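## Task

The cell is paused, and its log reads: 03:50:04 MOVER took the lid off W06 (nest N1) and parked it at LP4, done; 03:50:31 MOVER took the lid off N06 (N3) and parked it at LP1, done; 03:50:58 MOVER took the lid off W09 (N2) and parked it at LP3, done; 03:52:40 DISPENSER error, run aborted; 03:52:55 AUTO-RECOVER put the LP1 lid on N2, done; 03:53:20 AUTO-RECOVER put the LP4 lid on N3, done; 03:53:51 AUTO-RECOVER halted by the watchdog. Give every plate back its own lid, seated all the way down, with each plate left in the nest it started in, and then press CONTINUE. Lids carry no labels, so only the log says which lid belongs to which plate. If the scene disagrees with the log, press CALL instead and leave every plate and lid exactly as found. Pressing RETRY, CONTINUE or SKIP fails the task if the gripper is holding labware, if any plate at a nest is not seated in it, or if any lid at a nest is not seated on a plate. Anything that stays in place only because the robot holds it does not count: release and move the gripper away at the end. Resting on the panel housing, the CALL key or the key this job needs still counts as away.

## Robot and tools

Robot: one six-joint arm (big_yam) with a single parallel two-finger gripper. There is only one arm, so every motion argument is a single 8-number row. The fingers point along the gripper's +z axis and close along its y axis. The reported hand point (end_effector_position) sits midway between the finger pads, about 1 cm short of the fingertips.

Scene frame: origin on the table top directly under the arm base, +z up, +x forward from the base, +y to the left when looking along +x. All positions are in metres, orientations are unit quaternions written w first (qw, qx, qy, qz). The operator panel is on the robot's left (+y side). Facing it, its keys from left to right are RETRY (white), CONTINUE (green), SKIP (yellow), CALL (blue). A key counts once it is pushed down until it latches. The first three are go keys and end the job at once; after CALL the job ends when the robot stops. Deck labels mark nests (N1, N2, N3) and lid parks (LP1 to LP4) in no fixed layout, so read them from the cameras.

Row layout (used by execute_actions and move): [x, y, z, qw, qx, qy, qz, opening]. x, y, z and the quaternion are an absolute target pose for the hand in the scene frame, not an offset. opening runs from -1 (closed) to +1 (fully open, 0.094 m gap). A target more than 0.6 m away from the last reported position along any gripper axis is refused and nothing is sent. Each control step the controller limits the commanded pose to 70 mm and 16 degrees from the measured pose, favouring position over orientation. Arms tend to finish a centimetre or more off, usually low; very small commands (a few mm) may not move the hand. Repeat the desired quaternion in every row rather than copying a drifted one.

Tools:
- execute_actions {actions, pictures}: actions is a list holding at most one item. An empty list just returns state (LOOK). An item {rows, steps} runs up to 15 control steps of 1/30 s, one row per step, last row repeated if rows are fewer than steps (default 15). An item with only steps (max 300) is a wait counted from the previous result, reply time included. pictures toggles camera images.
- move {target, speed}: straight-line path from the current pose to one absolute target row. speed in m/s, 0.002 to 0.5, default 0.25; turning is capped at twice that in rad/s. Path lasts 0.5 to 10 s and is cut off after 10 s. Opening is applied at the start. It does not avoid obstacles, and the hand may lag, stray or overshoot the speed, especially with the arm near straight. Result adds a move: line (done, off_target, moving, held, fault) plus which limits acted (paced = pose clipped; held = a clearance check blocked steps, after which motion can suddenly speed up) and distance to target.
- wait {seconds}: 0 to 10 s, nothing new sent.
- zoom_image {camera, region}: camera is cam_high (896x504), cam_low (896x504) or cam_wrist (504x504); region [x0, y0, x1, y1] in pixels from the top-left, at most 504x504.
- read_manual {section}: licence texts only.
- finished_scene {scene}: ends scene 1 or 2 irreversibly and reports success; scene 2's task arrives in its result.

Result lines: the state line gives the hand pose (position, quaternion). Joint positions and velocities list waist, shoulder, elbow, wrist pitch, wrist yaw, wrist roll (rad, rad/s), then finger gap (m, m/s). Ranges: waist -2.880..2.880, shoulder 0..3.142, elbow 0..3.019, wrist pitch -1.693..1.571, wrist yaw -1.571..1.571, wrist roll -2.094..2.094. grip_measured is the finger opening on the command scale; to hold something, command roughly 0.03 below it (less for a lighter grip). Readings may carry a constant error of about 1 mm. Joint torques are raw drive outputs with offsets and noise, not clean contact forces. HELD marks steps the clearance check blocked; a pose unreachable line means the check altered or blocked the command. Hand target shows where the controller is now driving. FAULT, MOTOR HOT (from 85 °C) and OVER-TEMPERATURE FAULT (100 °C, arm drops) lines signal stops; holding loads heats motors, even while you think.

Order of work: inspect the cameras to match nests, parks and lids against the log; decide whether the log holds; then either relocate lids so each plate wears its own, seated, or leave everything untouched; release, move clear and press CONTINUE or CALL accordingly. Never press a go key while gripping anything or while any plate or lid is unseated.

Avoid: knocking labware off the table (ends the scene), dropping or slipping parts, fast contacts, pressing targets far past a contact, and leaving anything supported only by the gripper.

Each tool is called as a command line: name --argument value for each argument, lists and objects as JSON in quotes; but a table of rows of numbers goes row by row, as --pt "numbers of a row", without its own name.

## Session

execute_actions --actions '[]'

Scene clock: 0.00 s of 9600.00 s.
end_effector_position=(+0.2882, -0.4425, +0.1651) grip_measured=+1.000 end_effector_quat_wxyz=(-0.450, +0.127, +0.859, -0.208)
Joint positions: [-0.841  2.489  1.677 -1.171  0.177 -0.468  0.094]
Joint velocities: [ 0.005 -0.024 -0.007 -0.017  0.007  0.007  0.   ]
Joint torques (N m, as the arm reports them, + toward a larger angle): no reading
Motor temperatures (°C, as the motors report them): [26 29 26 25 23 26]
Hand target: +0.291, -0.443, +0.164; -0.449, +0.126, +0.860, -0.209

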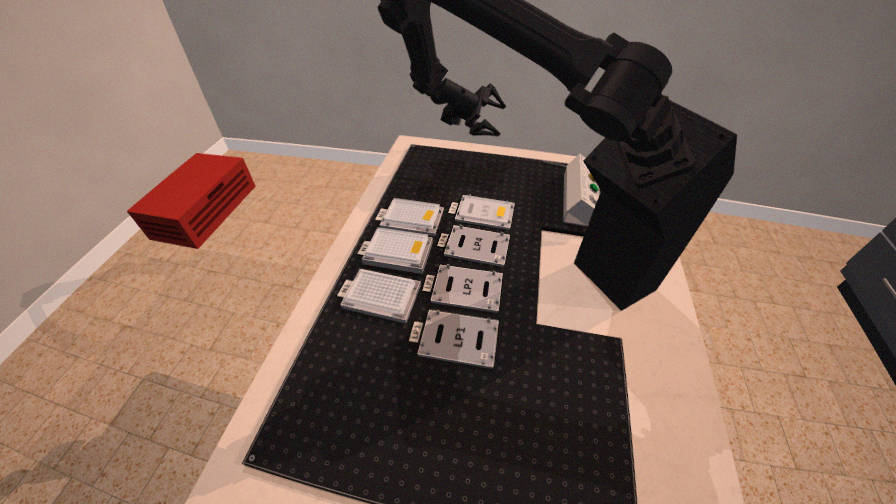

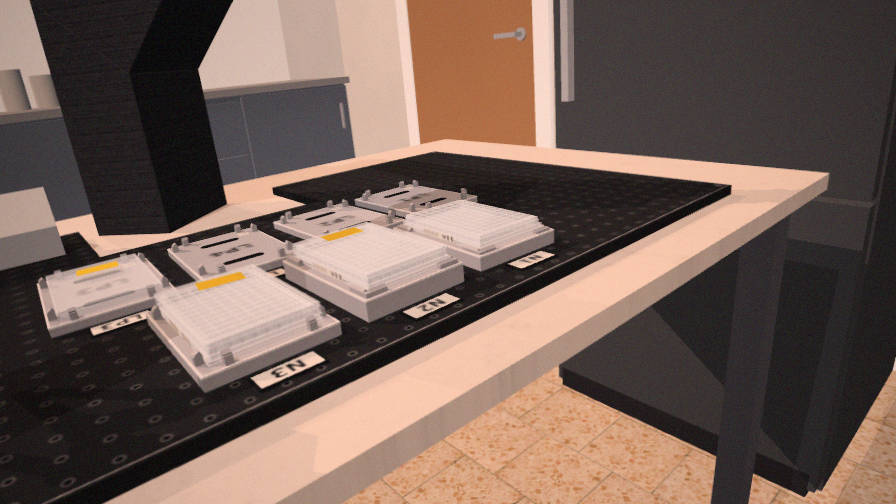

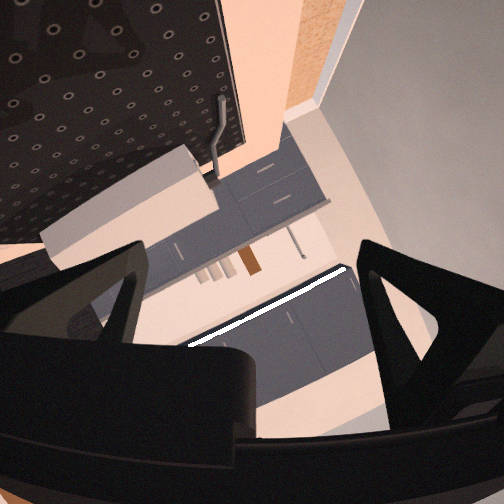

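zoom_image --camera "cam_low" --region '[280, 190, 560, 330]'

zoom_image --camera "cam_low" --region '[30, 240, 350, 400]'

zoom_image --camera "cam_high" --region '[320, 180, 530, 380]'

Region (280, 190, 560, 330) of cam_low's 896x504 image, scaled by 1.800, with more detail than that image has.

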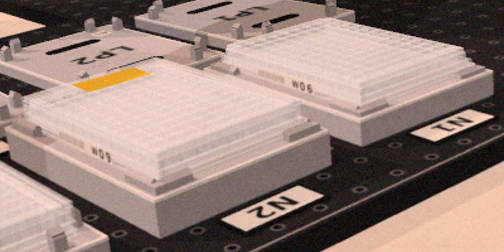

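Region (30, 240, 350, 400) of cam_low's 896x504 image, scaled by 1.575, with more detail than that image has.

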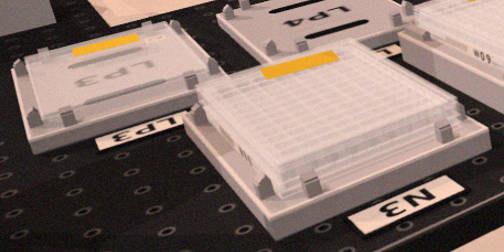

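Region (320, 180, 530, 380) of cam_high's 896x504 image, scaled by 2.400, with more detail than that image has; it fills the top 480 rows of this view, and the rest is white.

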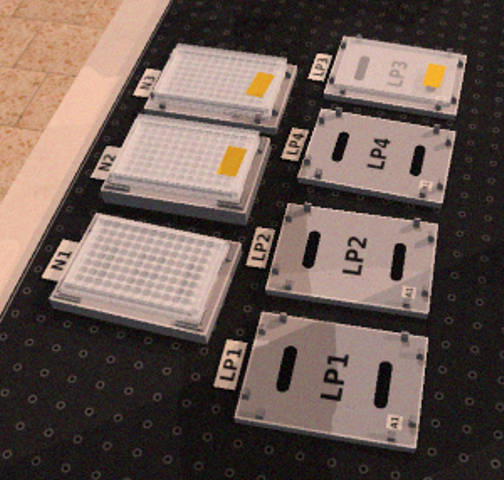

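move --target '[0.46,-0.20,0.09,0,0.707,0.707,0,1]' --speed 0.2

Scene clock: 25.17 s of 9600.00 s.
end_effector_position=(+0.4496, -0.2037, +0.0898) grip_measured=+1.000 end_effector_quat_wxyz=(-0.013, +0.713, +0.701, +0.002)
Joint positions: [-0.588  2.034  1.1   -0.285 -0.646  1.295  0.094]
Joint velocities: [ 0.005 -0.005  0.002 -0.002  0.037  0.081  0.   ]
Joint torques (N m, as the arm reports them, + toward a larger angle): [ -8.19 -14.82   1.42   0.77   0.17   0.13]
Motor temperatures (°C, as the motors report them): [27 30 26 25 23 26]
Hand target: +0.455, -0.195, +0.091; -0.009, +0.709, +0.705, +0.005
Off the commanded pose: 0.011 m, 2 deg.
After step 90, 17.53 s passed at rest.
move: off_target

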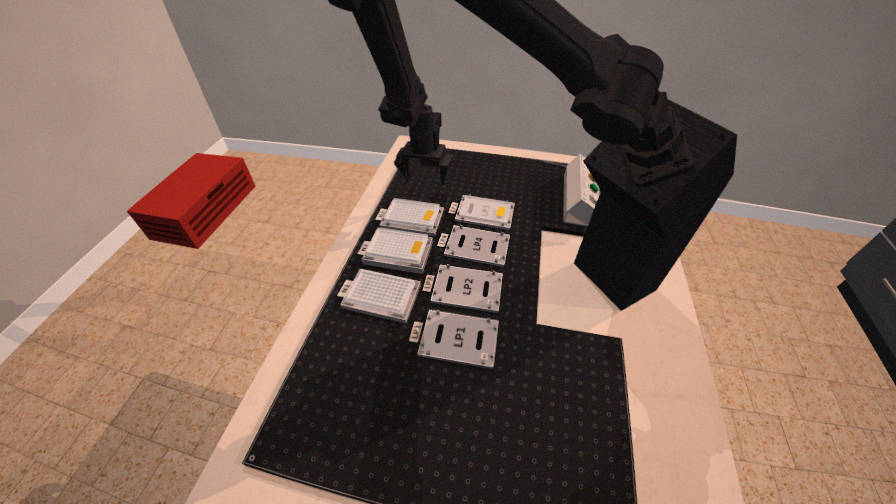

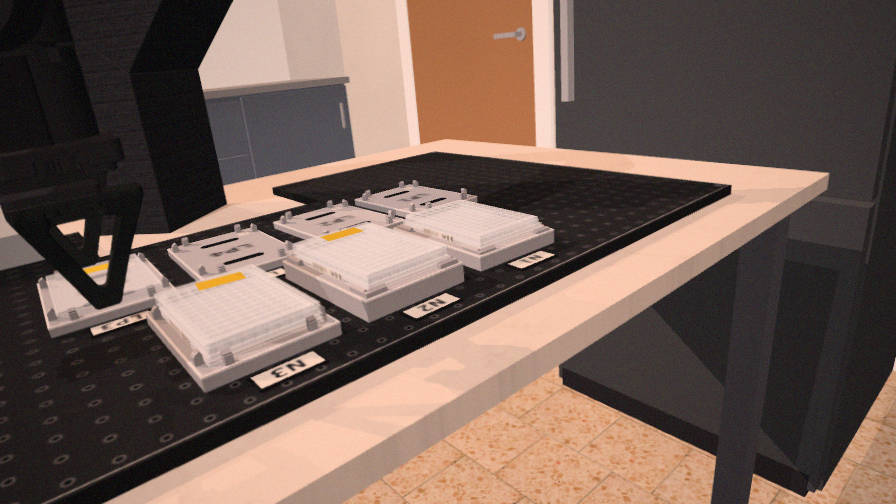

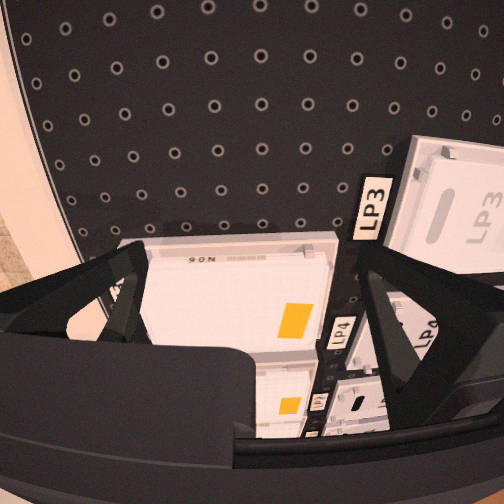

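zoom_image --camera "cam_wrist" --region '[160, 235, 290, 285]'

zoom_image --camera "cam_low" --region '[300, 250, 380, 295]'

zoom_image --camera "cam_low" --region '[410, 215, 490, 260]'

Region (160, 235, 290, 285) of cam_wrist's 504x504 image, scaled by 3.877, with more detail than that image has; it fills the top 194 rows of this view, and the rest is white.

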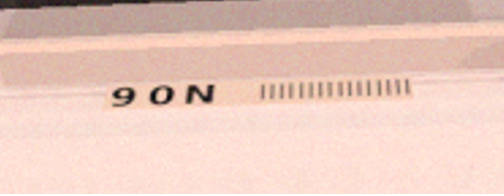

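Region (300, 250, 380, 295) of cam_low's 896x504 image, scaled by 6.300, with more detail than that image has; it fills the top 284 rows of this view, and the rest is white.

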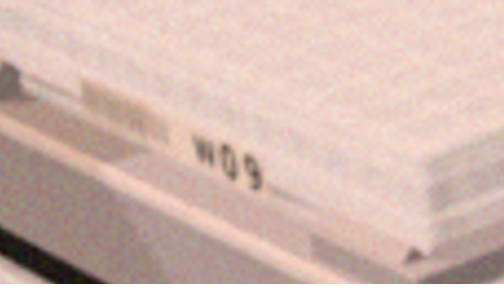

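Region (410, 215, 490, 260) of cam_low's 896x504 image, scaled by 6.300, with more detail than that image has; it fills the top 284 rows of this view, and the rest is white.

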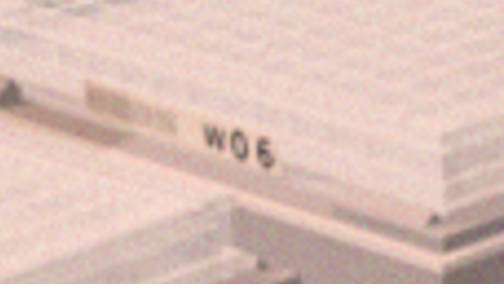

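move --target '[0.465,-0.115,0.10,0,0,1,0,1]' --speed 0.2

Scene clock: 43.50 s of 9600.00 s.
end_effector_position=(+0.4580, -0.1248, +0.0993) grip_measured=+1.000 end_effector_quat_wxyz=(-0.006, +0.019, +1.000, -0.001)
Joint positions: [-0.46   1.875  0.988 -0.239 -0.576 -0.103  0.094]
Joint velocities: [ 0.005 -0.015  0.002  0.007 -0.081 -0.022  0.   ]
Joint torques (N m, as the arm reports them, + toward a larger angle): [ -6.8  -14.23   1.31   0.83   0.06  -0.14]
Motor temperatures (°C, as the motors report them): [27 30 26 25 23 26]
Hand target: +0.463, -0.114, +0.100; -0.000, +0.000, +1.000, +0.001
Off the commanded pose: 0.012 m, 2 deg.
After step 90, 10.87 s passed at rest.
move: off_target

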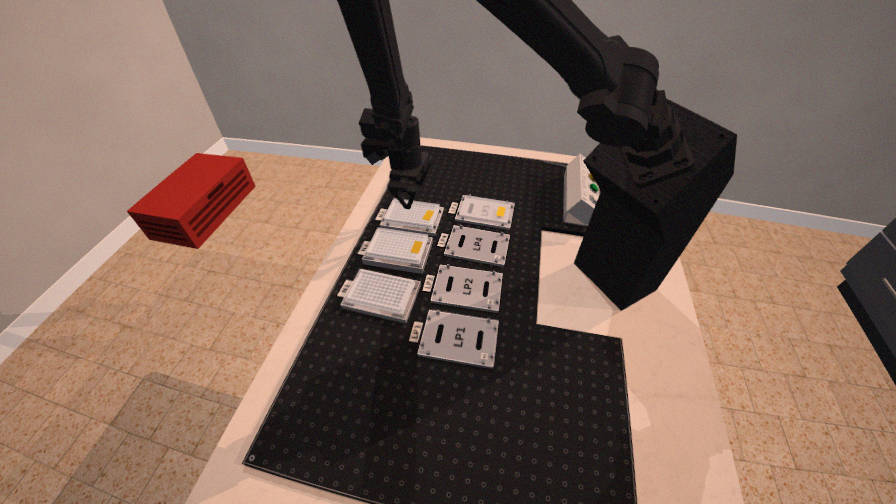

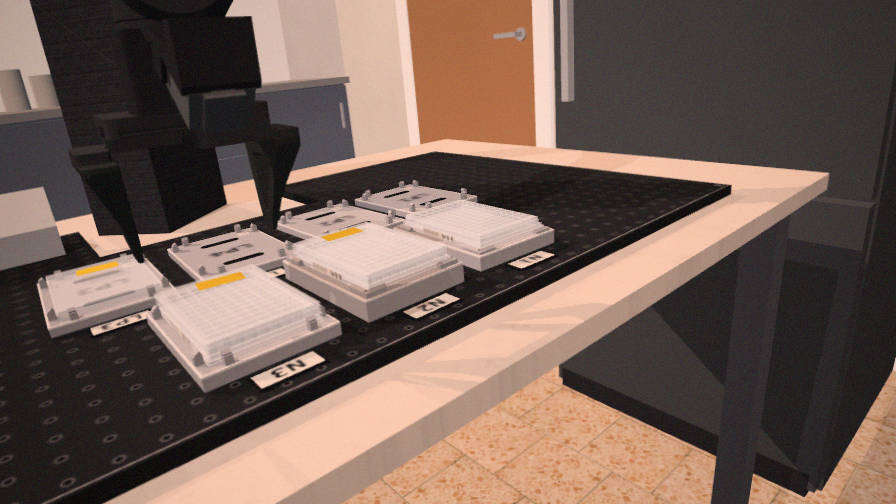

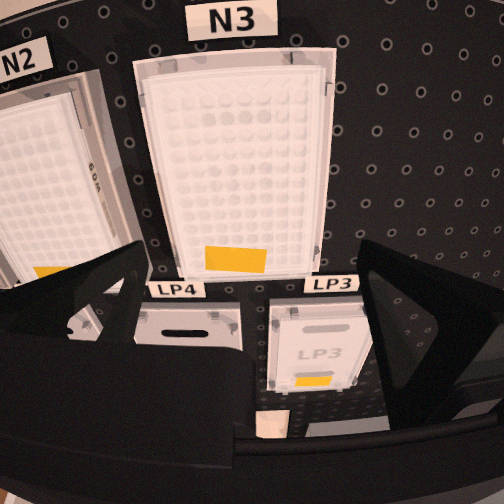

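move --target '[0.470,-0.116,0.065,0,0.003,1,0,1]' --speed 0.03

Scene clock: 56.17 s of 9600.00 s.
end_effector_position=(+0.4688, -0.1188, +0.0767) grip_measured=+1.000 end_effector_quat_wxyz=(+0.002, +0.005, +1.000, -0.002)
Joint positions: [-0.422  1.919  1.018 -0.185 -0.557 -0.081  0.094]
Joint velocities: [ 0.005 -0.005  0.002 -0.002  0.066 -0.066  0.   ]
Joint torques (N m, as the arm reports them, + toward a larger angle): [ -7.06 -10.56   3.19   0.98   0.09   0.15]
Motor temperatures (°C, as the motors report them): [27 30 26 25 23 26]
Hand target: +0.470, -0.115, +0.065; +0.000, +0.003, +1.000, +0.000
Off the commanded pose: 0.012 m, 0 deg.
After step 90, 8.13 s passed at rest.
move: off_target

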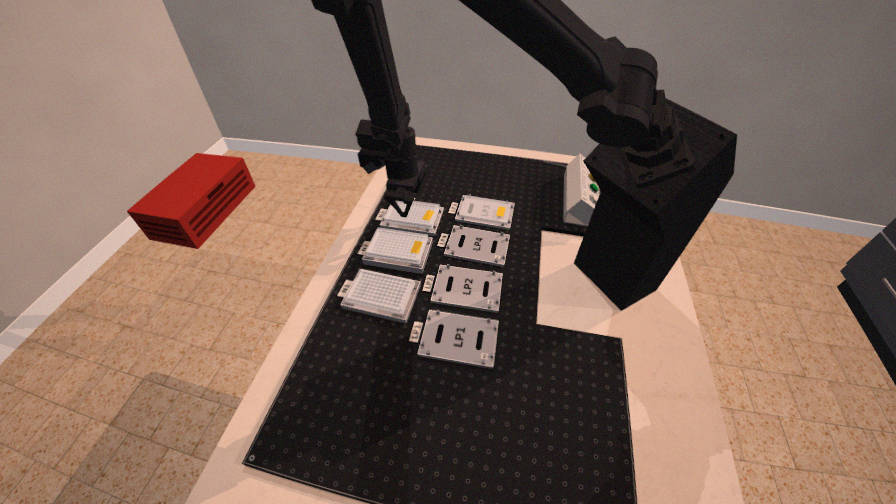

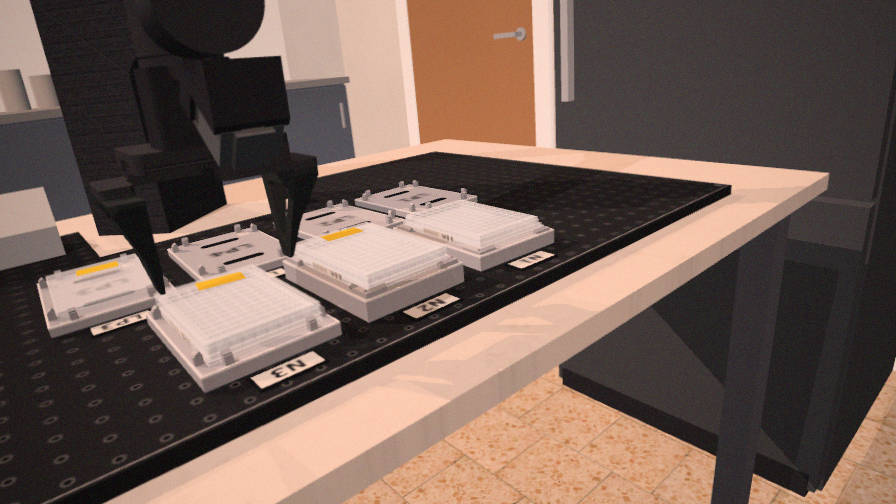

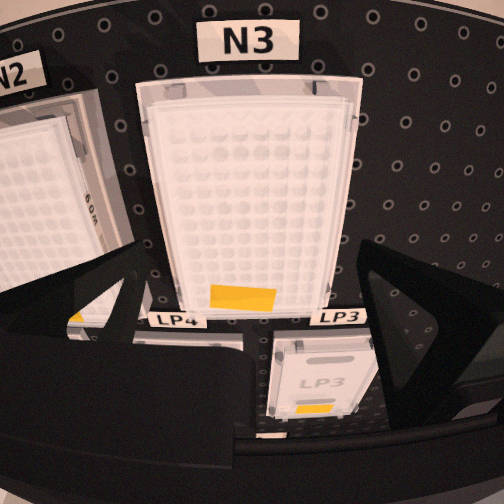

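zoom_image --camera "cam_wrist" --region '[126, 70, 378, 330]'

Region (126, 70, 378, 330) of cam_wrist's 504x504 image, scaled by 1.938, with more detail than that image has; it fills the left 488 columns of this view, and the rest is white.

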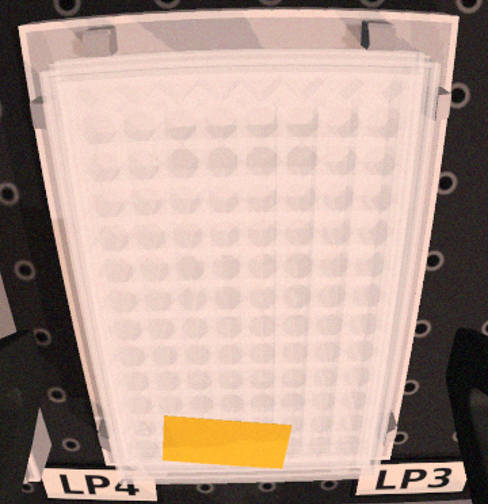

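move --target '[0.470,-0.116,0.046,0,-0.005,1,0,1]' --speed 0.02

zoom_image --camera "cam_low" --region '[120, 240, 350, 390]'

Scene clock: 83.20 s of 9600.00 s.
end_effector_position=(+0.4695, -0.1196, +0.0579) grip_measured=+1.000 end_effector_quat_wxyz=(+0.002, -0.003, +1.000, -0.003)
Joint positions: [-0.402  1.963  1.039 -0.15  -0.547 -0.076  0.094]
Joint velocities: [ 0.015 -0.005 -0.012  0.007 -0.037  0.007  0.   ]
Joint torques (N m, as the arm reports them, + toward a larger angle): [ -7.4  -10.63   3.04   0.87   0.06   0.15]
Motor temperatures (°C, as the motors report them): [27 30 26 25 23 26]
Hand target: +0.470, -0.115, +0.046; -0.000, -0.005, +1.000, +0.000
Off the commanded pose: 0.012 m, 0 deg.
After step 90, 22.23 s passed at rest.
move: off_target

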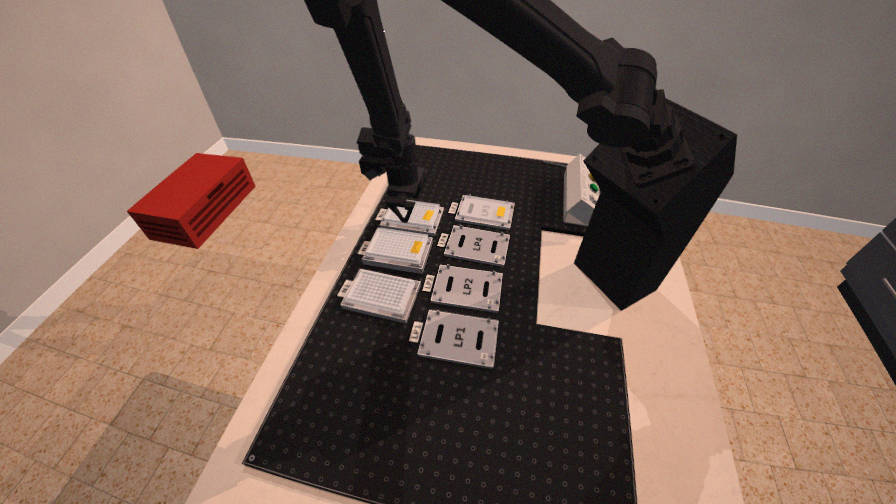

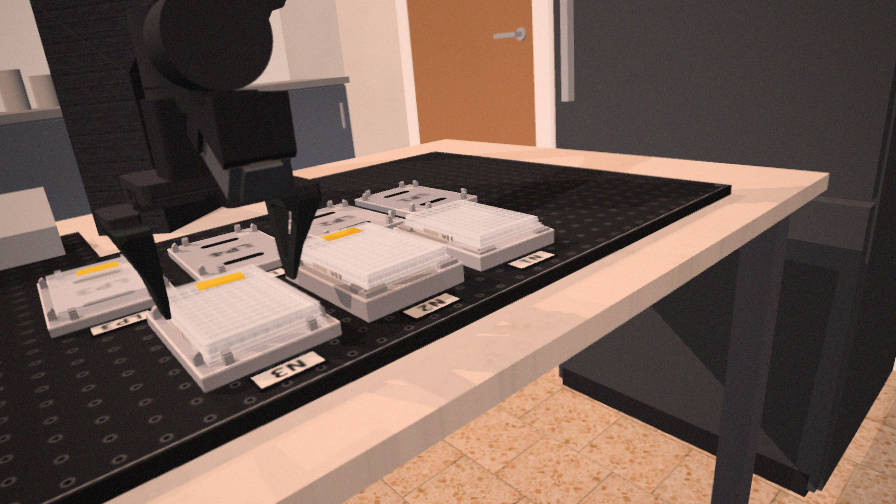

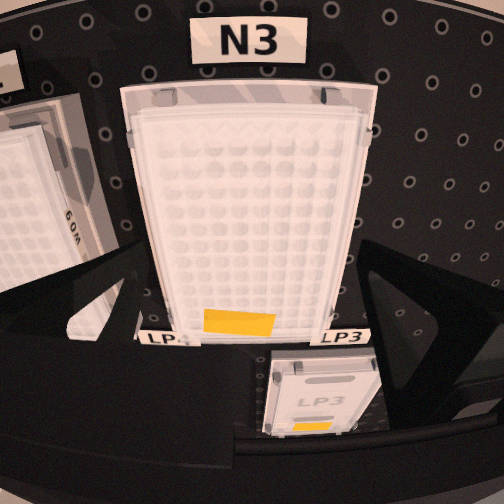

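Region (120, 240, 350, 390) of cam_low's 896x504 image, scaled by 2.191, with more detail than that image has; it fills the top 329 rows of this view, and the rest is white.

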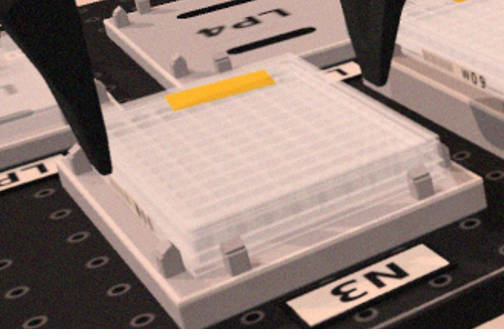

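move --target '[0.470,-0.1148,0.0372,0,-0.005,1,0,1]' --speed 0.012

zoom_image --camera "cam_low" --region '[120, 240, 350, 390]'

Scene clock: 93.00 s of 9600.00 s.
end_effector_position=(+0.4710, -0.1188, +0.0498) grip_measured=+1.000 end_effector_quat_wxyz=(+0.003, -0.003, +1.000, -0.003)
Joint positions: [-0.392  1.981  1.049 -0.134 -0.542 -0.065  0.094]
Joint velocities: [ 0.005  0.005 -0.017 -0.012  0.022 -0.037  0.   ]
Joint torques (N m, as the arm reports them, + toward a larger angle): [ -6.42 -11.61   2.55   0.74   0.06   0.15]
Motor temperatures (°C, as the motors report them): [27 30 26 25 23 26]
Hand target: +0.470, -0.114, +0.038; -0.000, -0.005, +1.000, +0.000
Off the commanded pose: 0.013 m, 1 deg.
After step 90, 4.80 s passed at rest.
move: off_target

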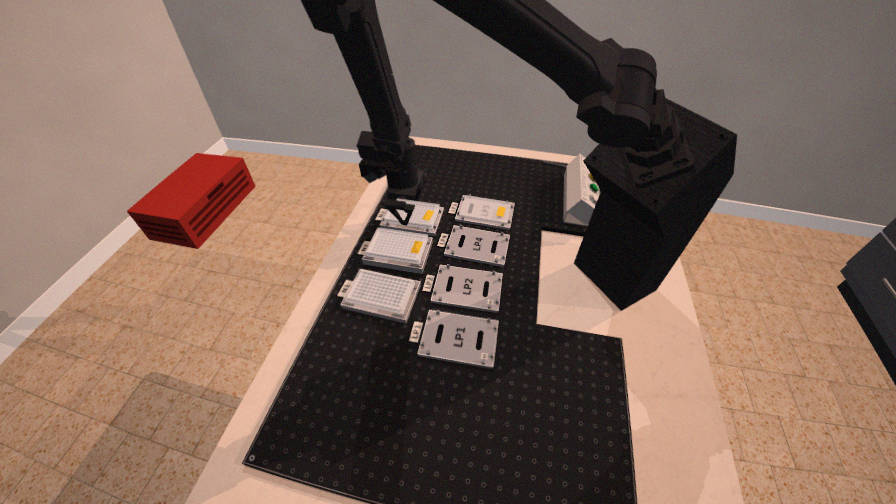

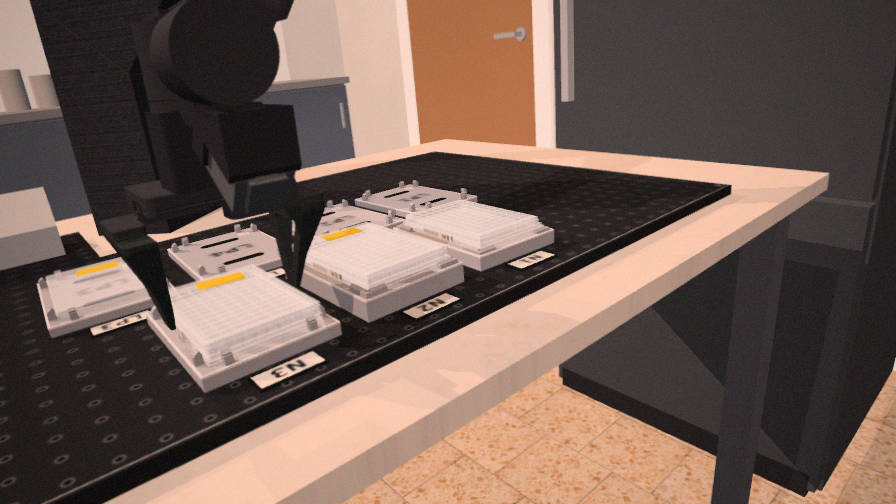

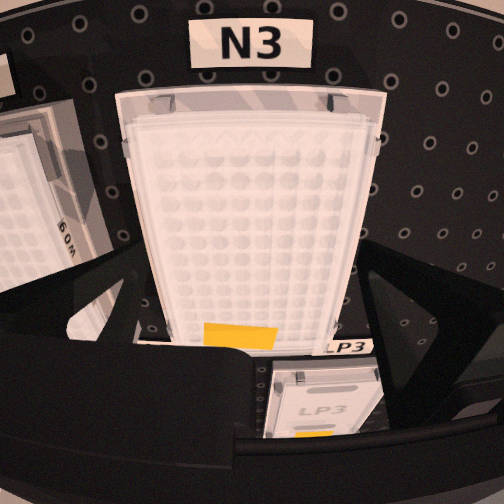

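Region (120, 240, 350, 390) of cam_low's 896x504 image, scaled by 2.191, with more detail than that image has; it fills the top 329 rows of this view, and the rest is white.

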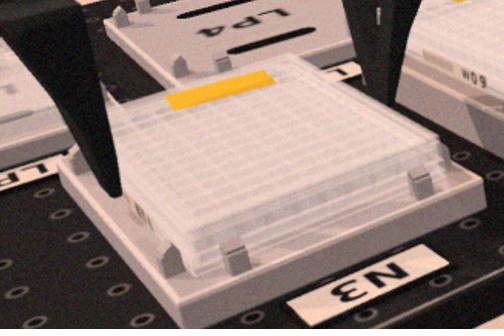

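move --target '[0.4695,-0.1148,0.0355,0,-0.005,1,0,1]' --speed 0.008

Scene clock: 102.93 s of 9600.00 s.
end_effector_position=(+0.4701, -0.1192, +0.0482) grip_measured=+1.000 end_effector_quat_wxyz=(+0.003, -0.003, +1.000, -0.004)
Joint positions: [-0.391  1.985  1.049 -0.13  -0.541 -0.063  0.094]
Joint velocities: [-0.015  0.005  0.002 -0.012  0.037 -0.007  0.   ]
Joint torques (N m, as the arm reports them, + toward a larger angle): [ -6.43 -11.19   2.62   0.82   0.06   0.18]
Motor temperatures (°C, as the motors report them): [27 30 26 25 23 26]
Hand target: +0.469, -0.114, +0.036; -0.000, -0.005, +1.000, -0.000
Off the commanded pose: 0.013 m, 1 deg.
After step 90, 4.83 s passed at rest.
move: off_target

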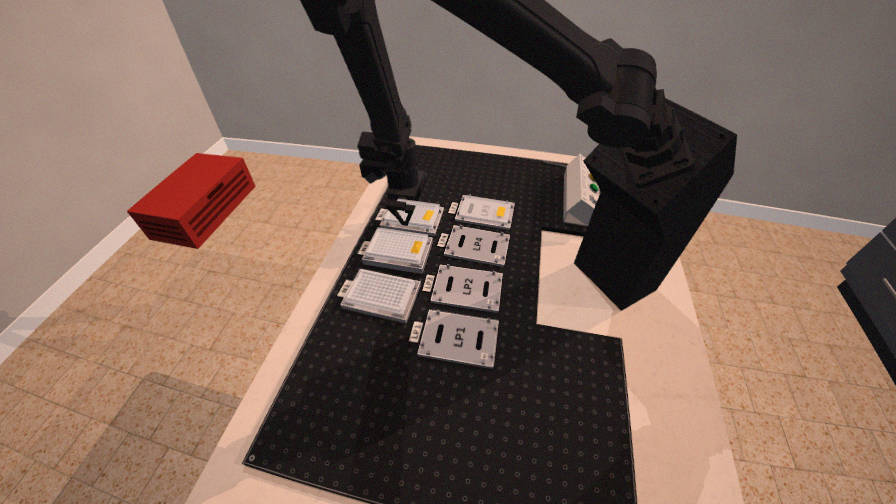

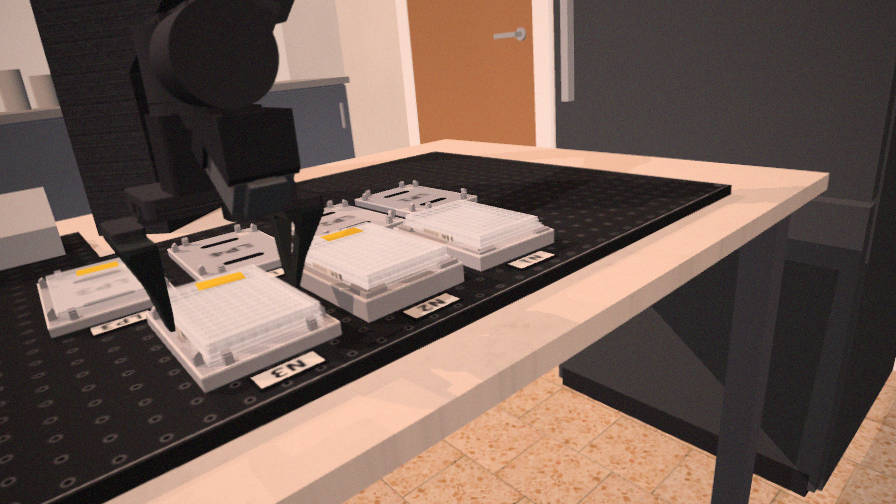

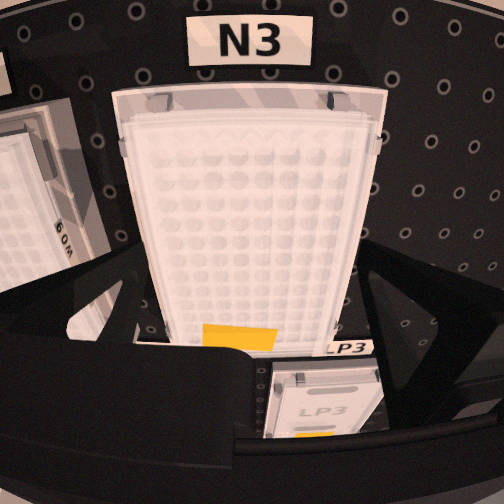

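Close the gripper.

execute_actions --actions '[{"rows": [[0.4695,-0.1148,0.0375,0,-0.005,1,0,0.76]], "steps": 15}]'

zoom_image --camera "cam_low" --region '[120, 240, 350, 390]'

Scene clock: 111.67 s of 9600.00 s.
end_effector_position=(+0.4699, -0.1193, +0.0481) grip_measured=+0.785 end_effector_quat_wxyz=(+0.003, -0.003, +1.000, -0.004)
Joint positions: [-0.391  1.985  1.049 -0.13  -0.541 -0.063  0.084]
Joint velocities: [-0.015 -0.005  0.012  0.007  0.051  0.022 -0.   ]
Joint torques (N m, as the arm reports them, + toward a larger angle): [ -6.98 -11.34   2.63   0.73   0.01   0.16]
Motor temperatures (°C, as the motors report them): [27 30 26 26 23 26]
Hand target: +0.469, -0.115, +0.038; -0.000, -0.005, +1.000, +0.000
Off the commanded pose: 0.012 m, 1 deg.
Steps of this call (steps 1 to 90: nothing new was sent; then 5.23 s passed at rest; steps 91 to 105: all 15 steps of this action). Readings (end_effector_position):
91: (+0.4699, -0.1193, +0.0481)
92: (+0.4699, -0.1193, +0.0481)
94: (+0.4699, -0.1193, +0.0481)
98: (+0.4699, -0.1193, +0.0481)
105: the state above

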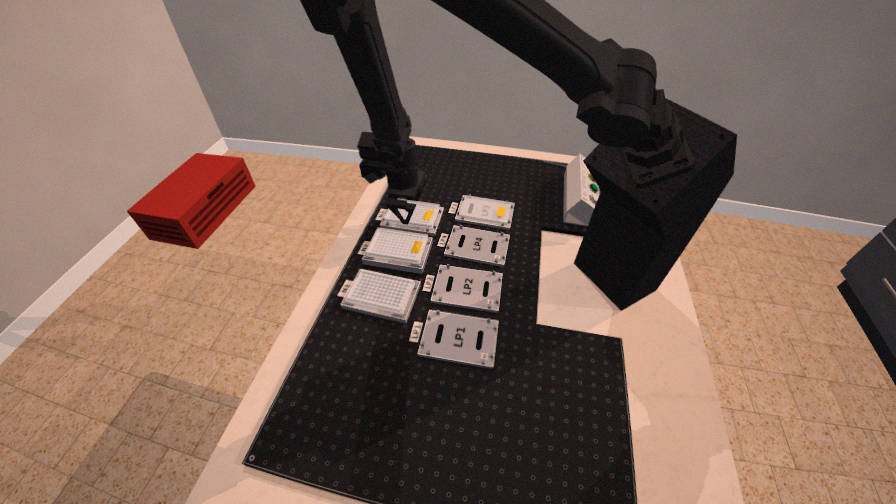

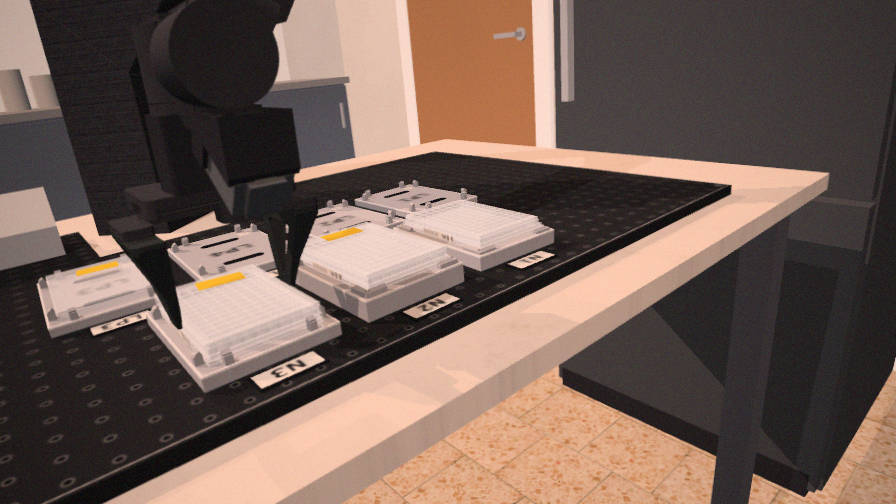

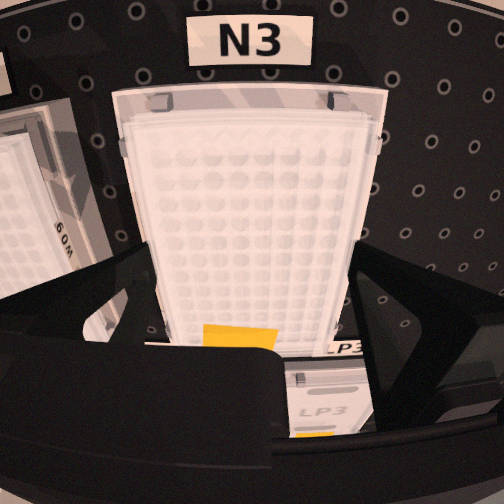

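Region (120, 240, 350, 390) of cam_low's 896x504 image, scaled by 2.191, with more detail than that image has; it fills the top 329 rows of this view, and the rest is white.

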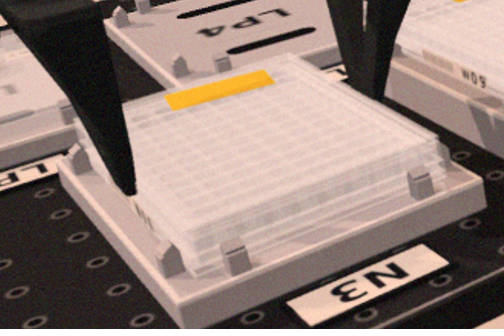

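move --target '[0.471,-0.1215,0.078,0,-0.003,1,0,0.76]' --speed 0.015

zoom_image --camera "cam_low" --region '[120, 240, 350, 390]'

Scene clock: 121.93 s of 9600.00 s.
end_effector_position=(+0.4693, -0.1182, +0.0679) grip_measured=+0.785 end_effector_quat_wxyz=(-0.003, -0.003, +1.000, +0.002)
Joint positions: [-0.413  1.942  1.037 -0.19  -0.562 -0.097  0.084]
Joint velocities: [ 0.005 -0.005  0.022 -0.002  0.022 -0.066  0.   ]
Joint torques (N m, as the arm reports them, + toward a larger angle): [ -8.62 -14.86   0.85  -0.34  -0.11  -0.09]
Motor temperatures (°C, as the motors report them): [27 30 26 25 23 26]
Hand target: +0.471, -0.122, +0.078; +0.000, -0.003, +1.000, -0.000
Off the commanded pose: 0.011 m, 0 deg.
After step 90, 5.00 s passed at rest.
move: off_target

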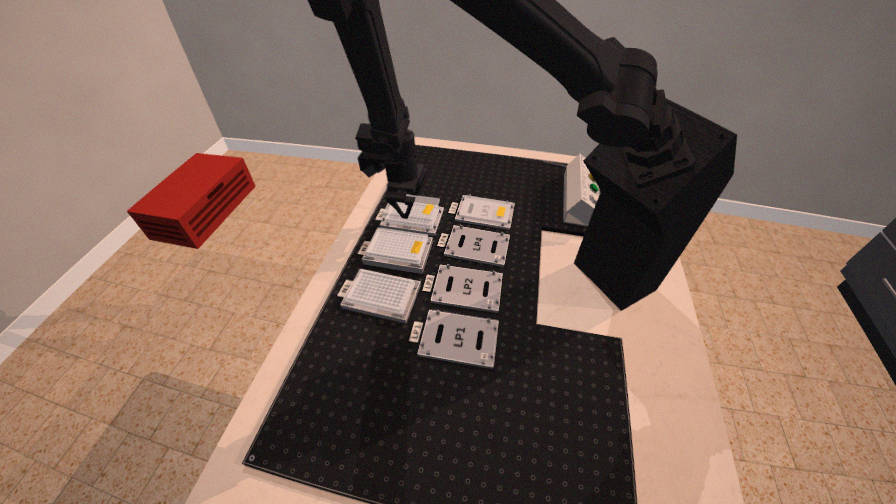

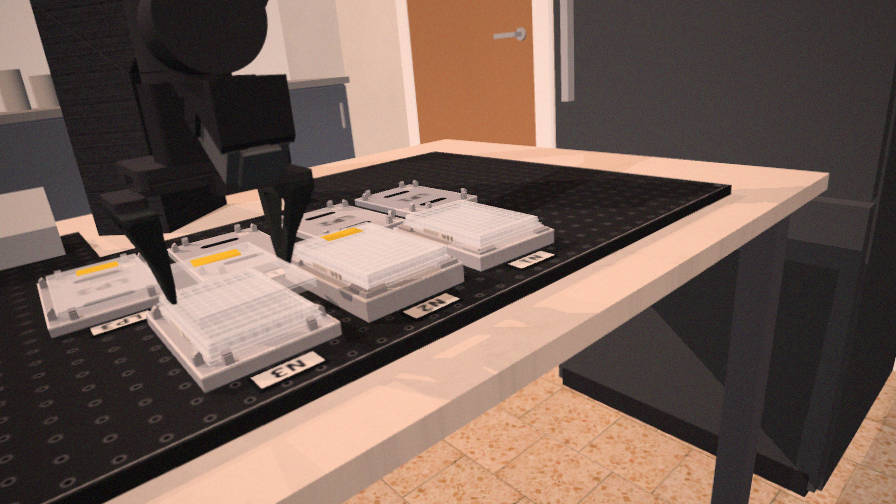

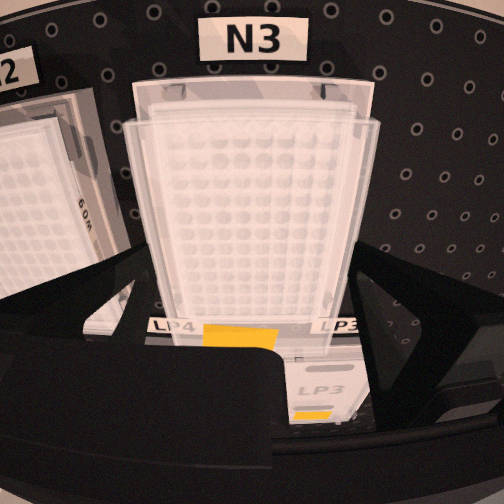

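Region (120, 240, 350, 390) of cam_low's 896x504 image, scaled by 2.191, with more detail than that image has; it fills the top 329 rows of this view, and the rest is white.

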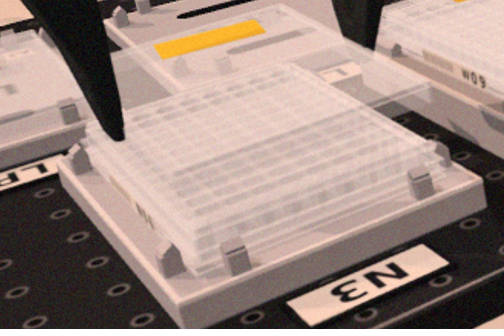

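move --target '[0.470,-0.10,0.12,0,-0.003,1,0,0.76]' --speed 0.08

move --target '[0.465,0.148,0.11,0,-0.003,1,0,0.76]' --speed 0.12

Scene clock: 134.57 s of 9600.00 s.
end_effector_position=(+0.4715, -0.0969, +0.1133) grip_measured=+0.785 end_effector_quat_wxyz=(+0.000, -0.004, +1.000, +0.002)
Joint positions: [-0.426  1.805  0.978 -0.267 -0.567 -0.107  0.084]
Joint velocities: [ 0.005 -0.015 -0.007 -0.002 -0.007 -0.007 -0.001]
Joint torques (N m, as the arm reports them, + toward a larger angle): [ -8.23 -13.81   1.59   0.    -0.19  -0.07]
Motor temperatures (°C, as the motors report them): [27 30 26 25 23 26]
Hand target: +0.469, -0.100, +0.120; +0.000, -0.003, +1.000, -0.000
Off the commanded pose: 0.008 m, 0 deg.
After step 90, 8.60 s passed at rest.
move: done

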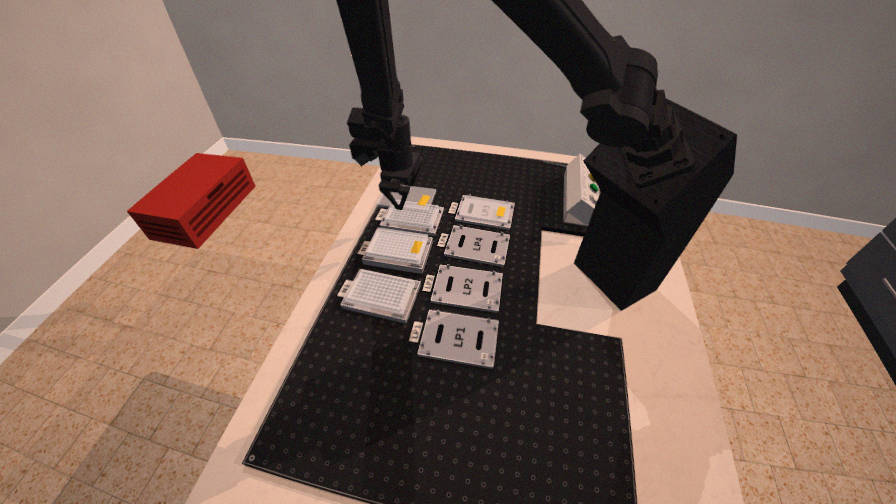

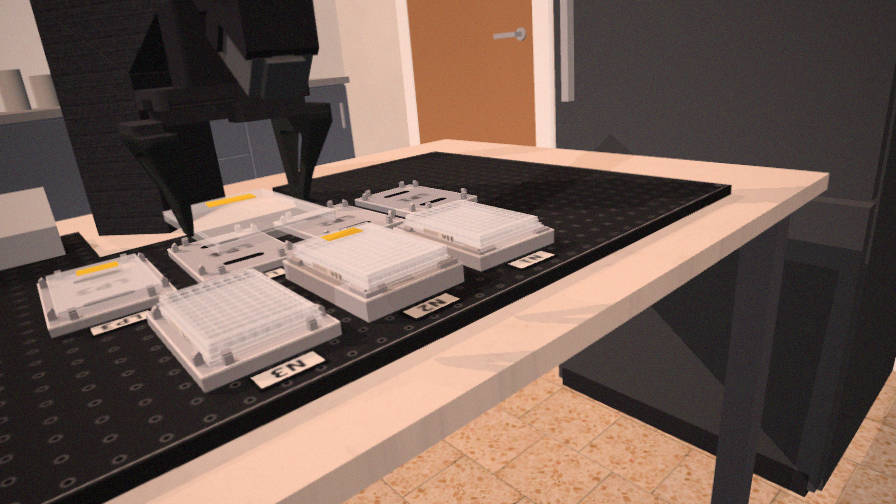

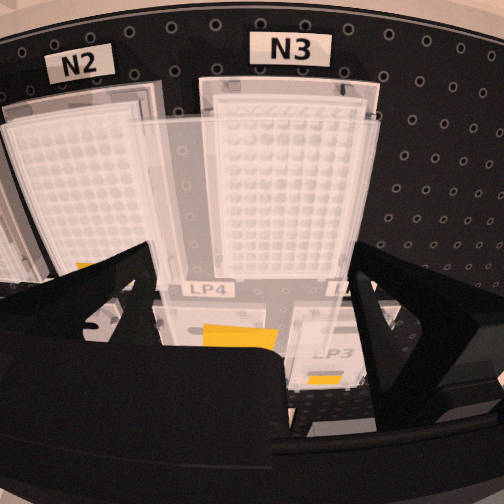

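Scene clock: 137.03 s of 9600.00 s.
end_effector_position=(+0.4480, +0.1397, +0.1048) grip_measured=+0.785 end_effector_quat_wxyz=(-0.012, -0.003, +1.000, -0.001)
Joint positions: [ 0.069  1.54   0.893 -0.277 -0.295  0.345  0.084]
Joint velocities: [-0.005 -0.005 -0.012 -0.007 -0.007 -0.007  0.   ]
Joint torques (N m, as the arm reports them, + toward a larger angle): [ -3.66 -15.22   4.37  -0.07   0.1    0.14]
Motor temperatures (°C, as the motors report them): [27 31 26 25 23 26]
Hand target: +0.460, +0.149, +0.112; -0.001, -0.001, +1.000, +0.003
Off the commanded pose: 0.020 m, 1 deg.
move: off_target

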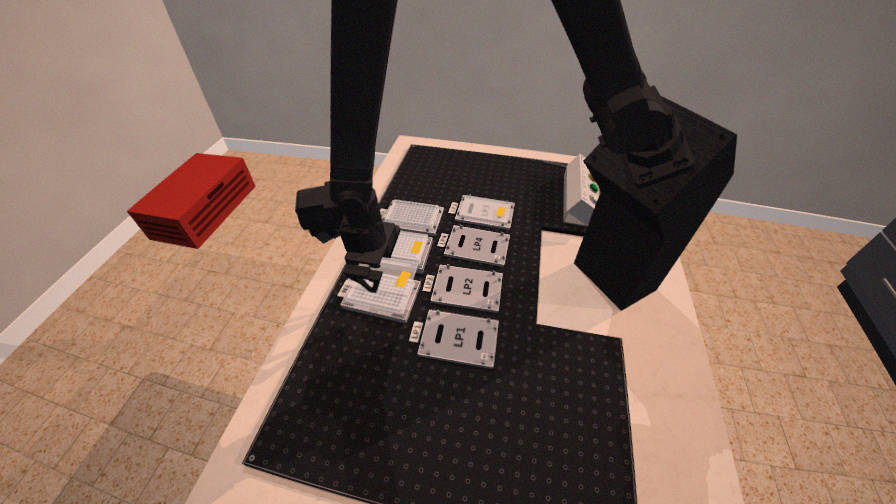

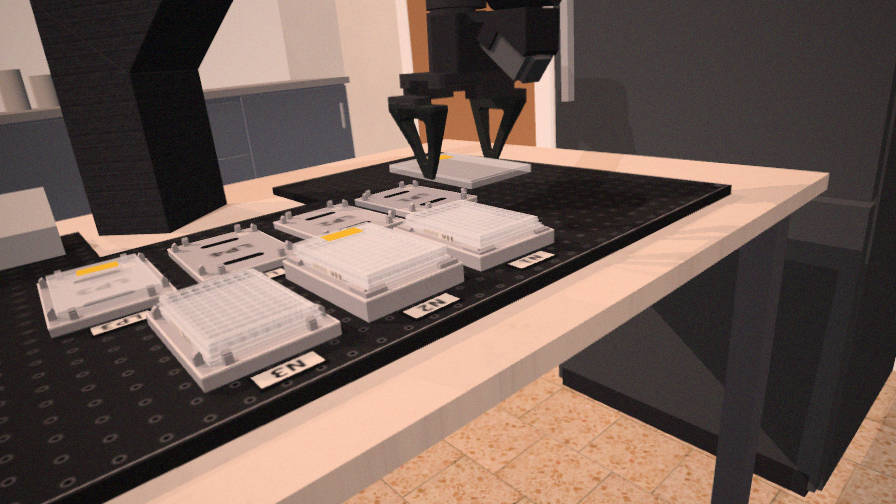

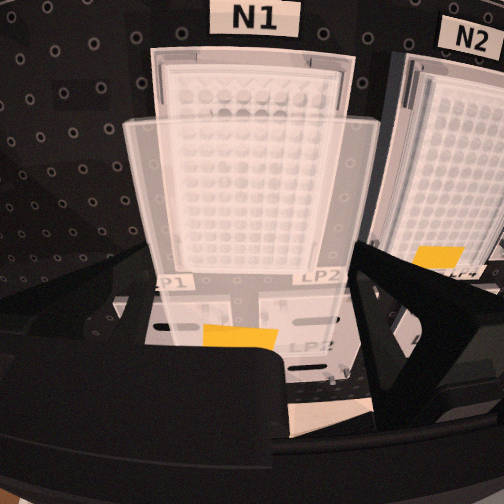

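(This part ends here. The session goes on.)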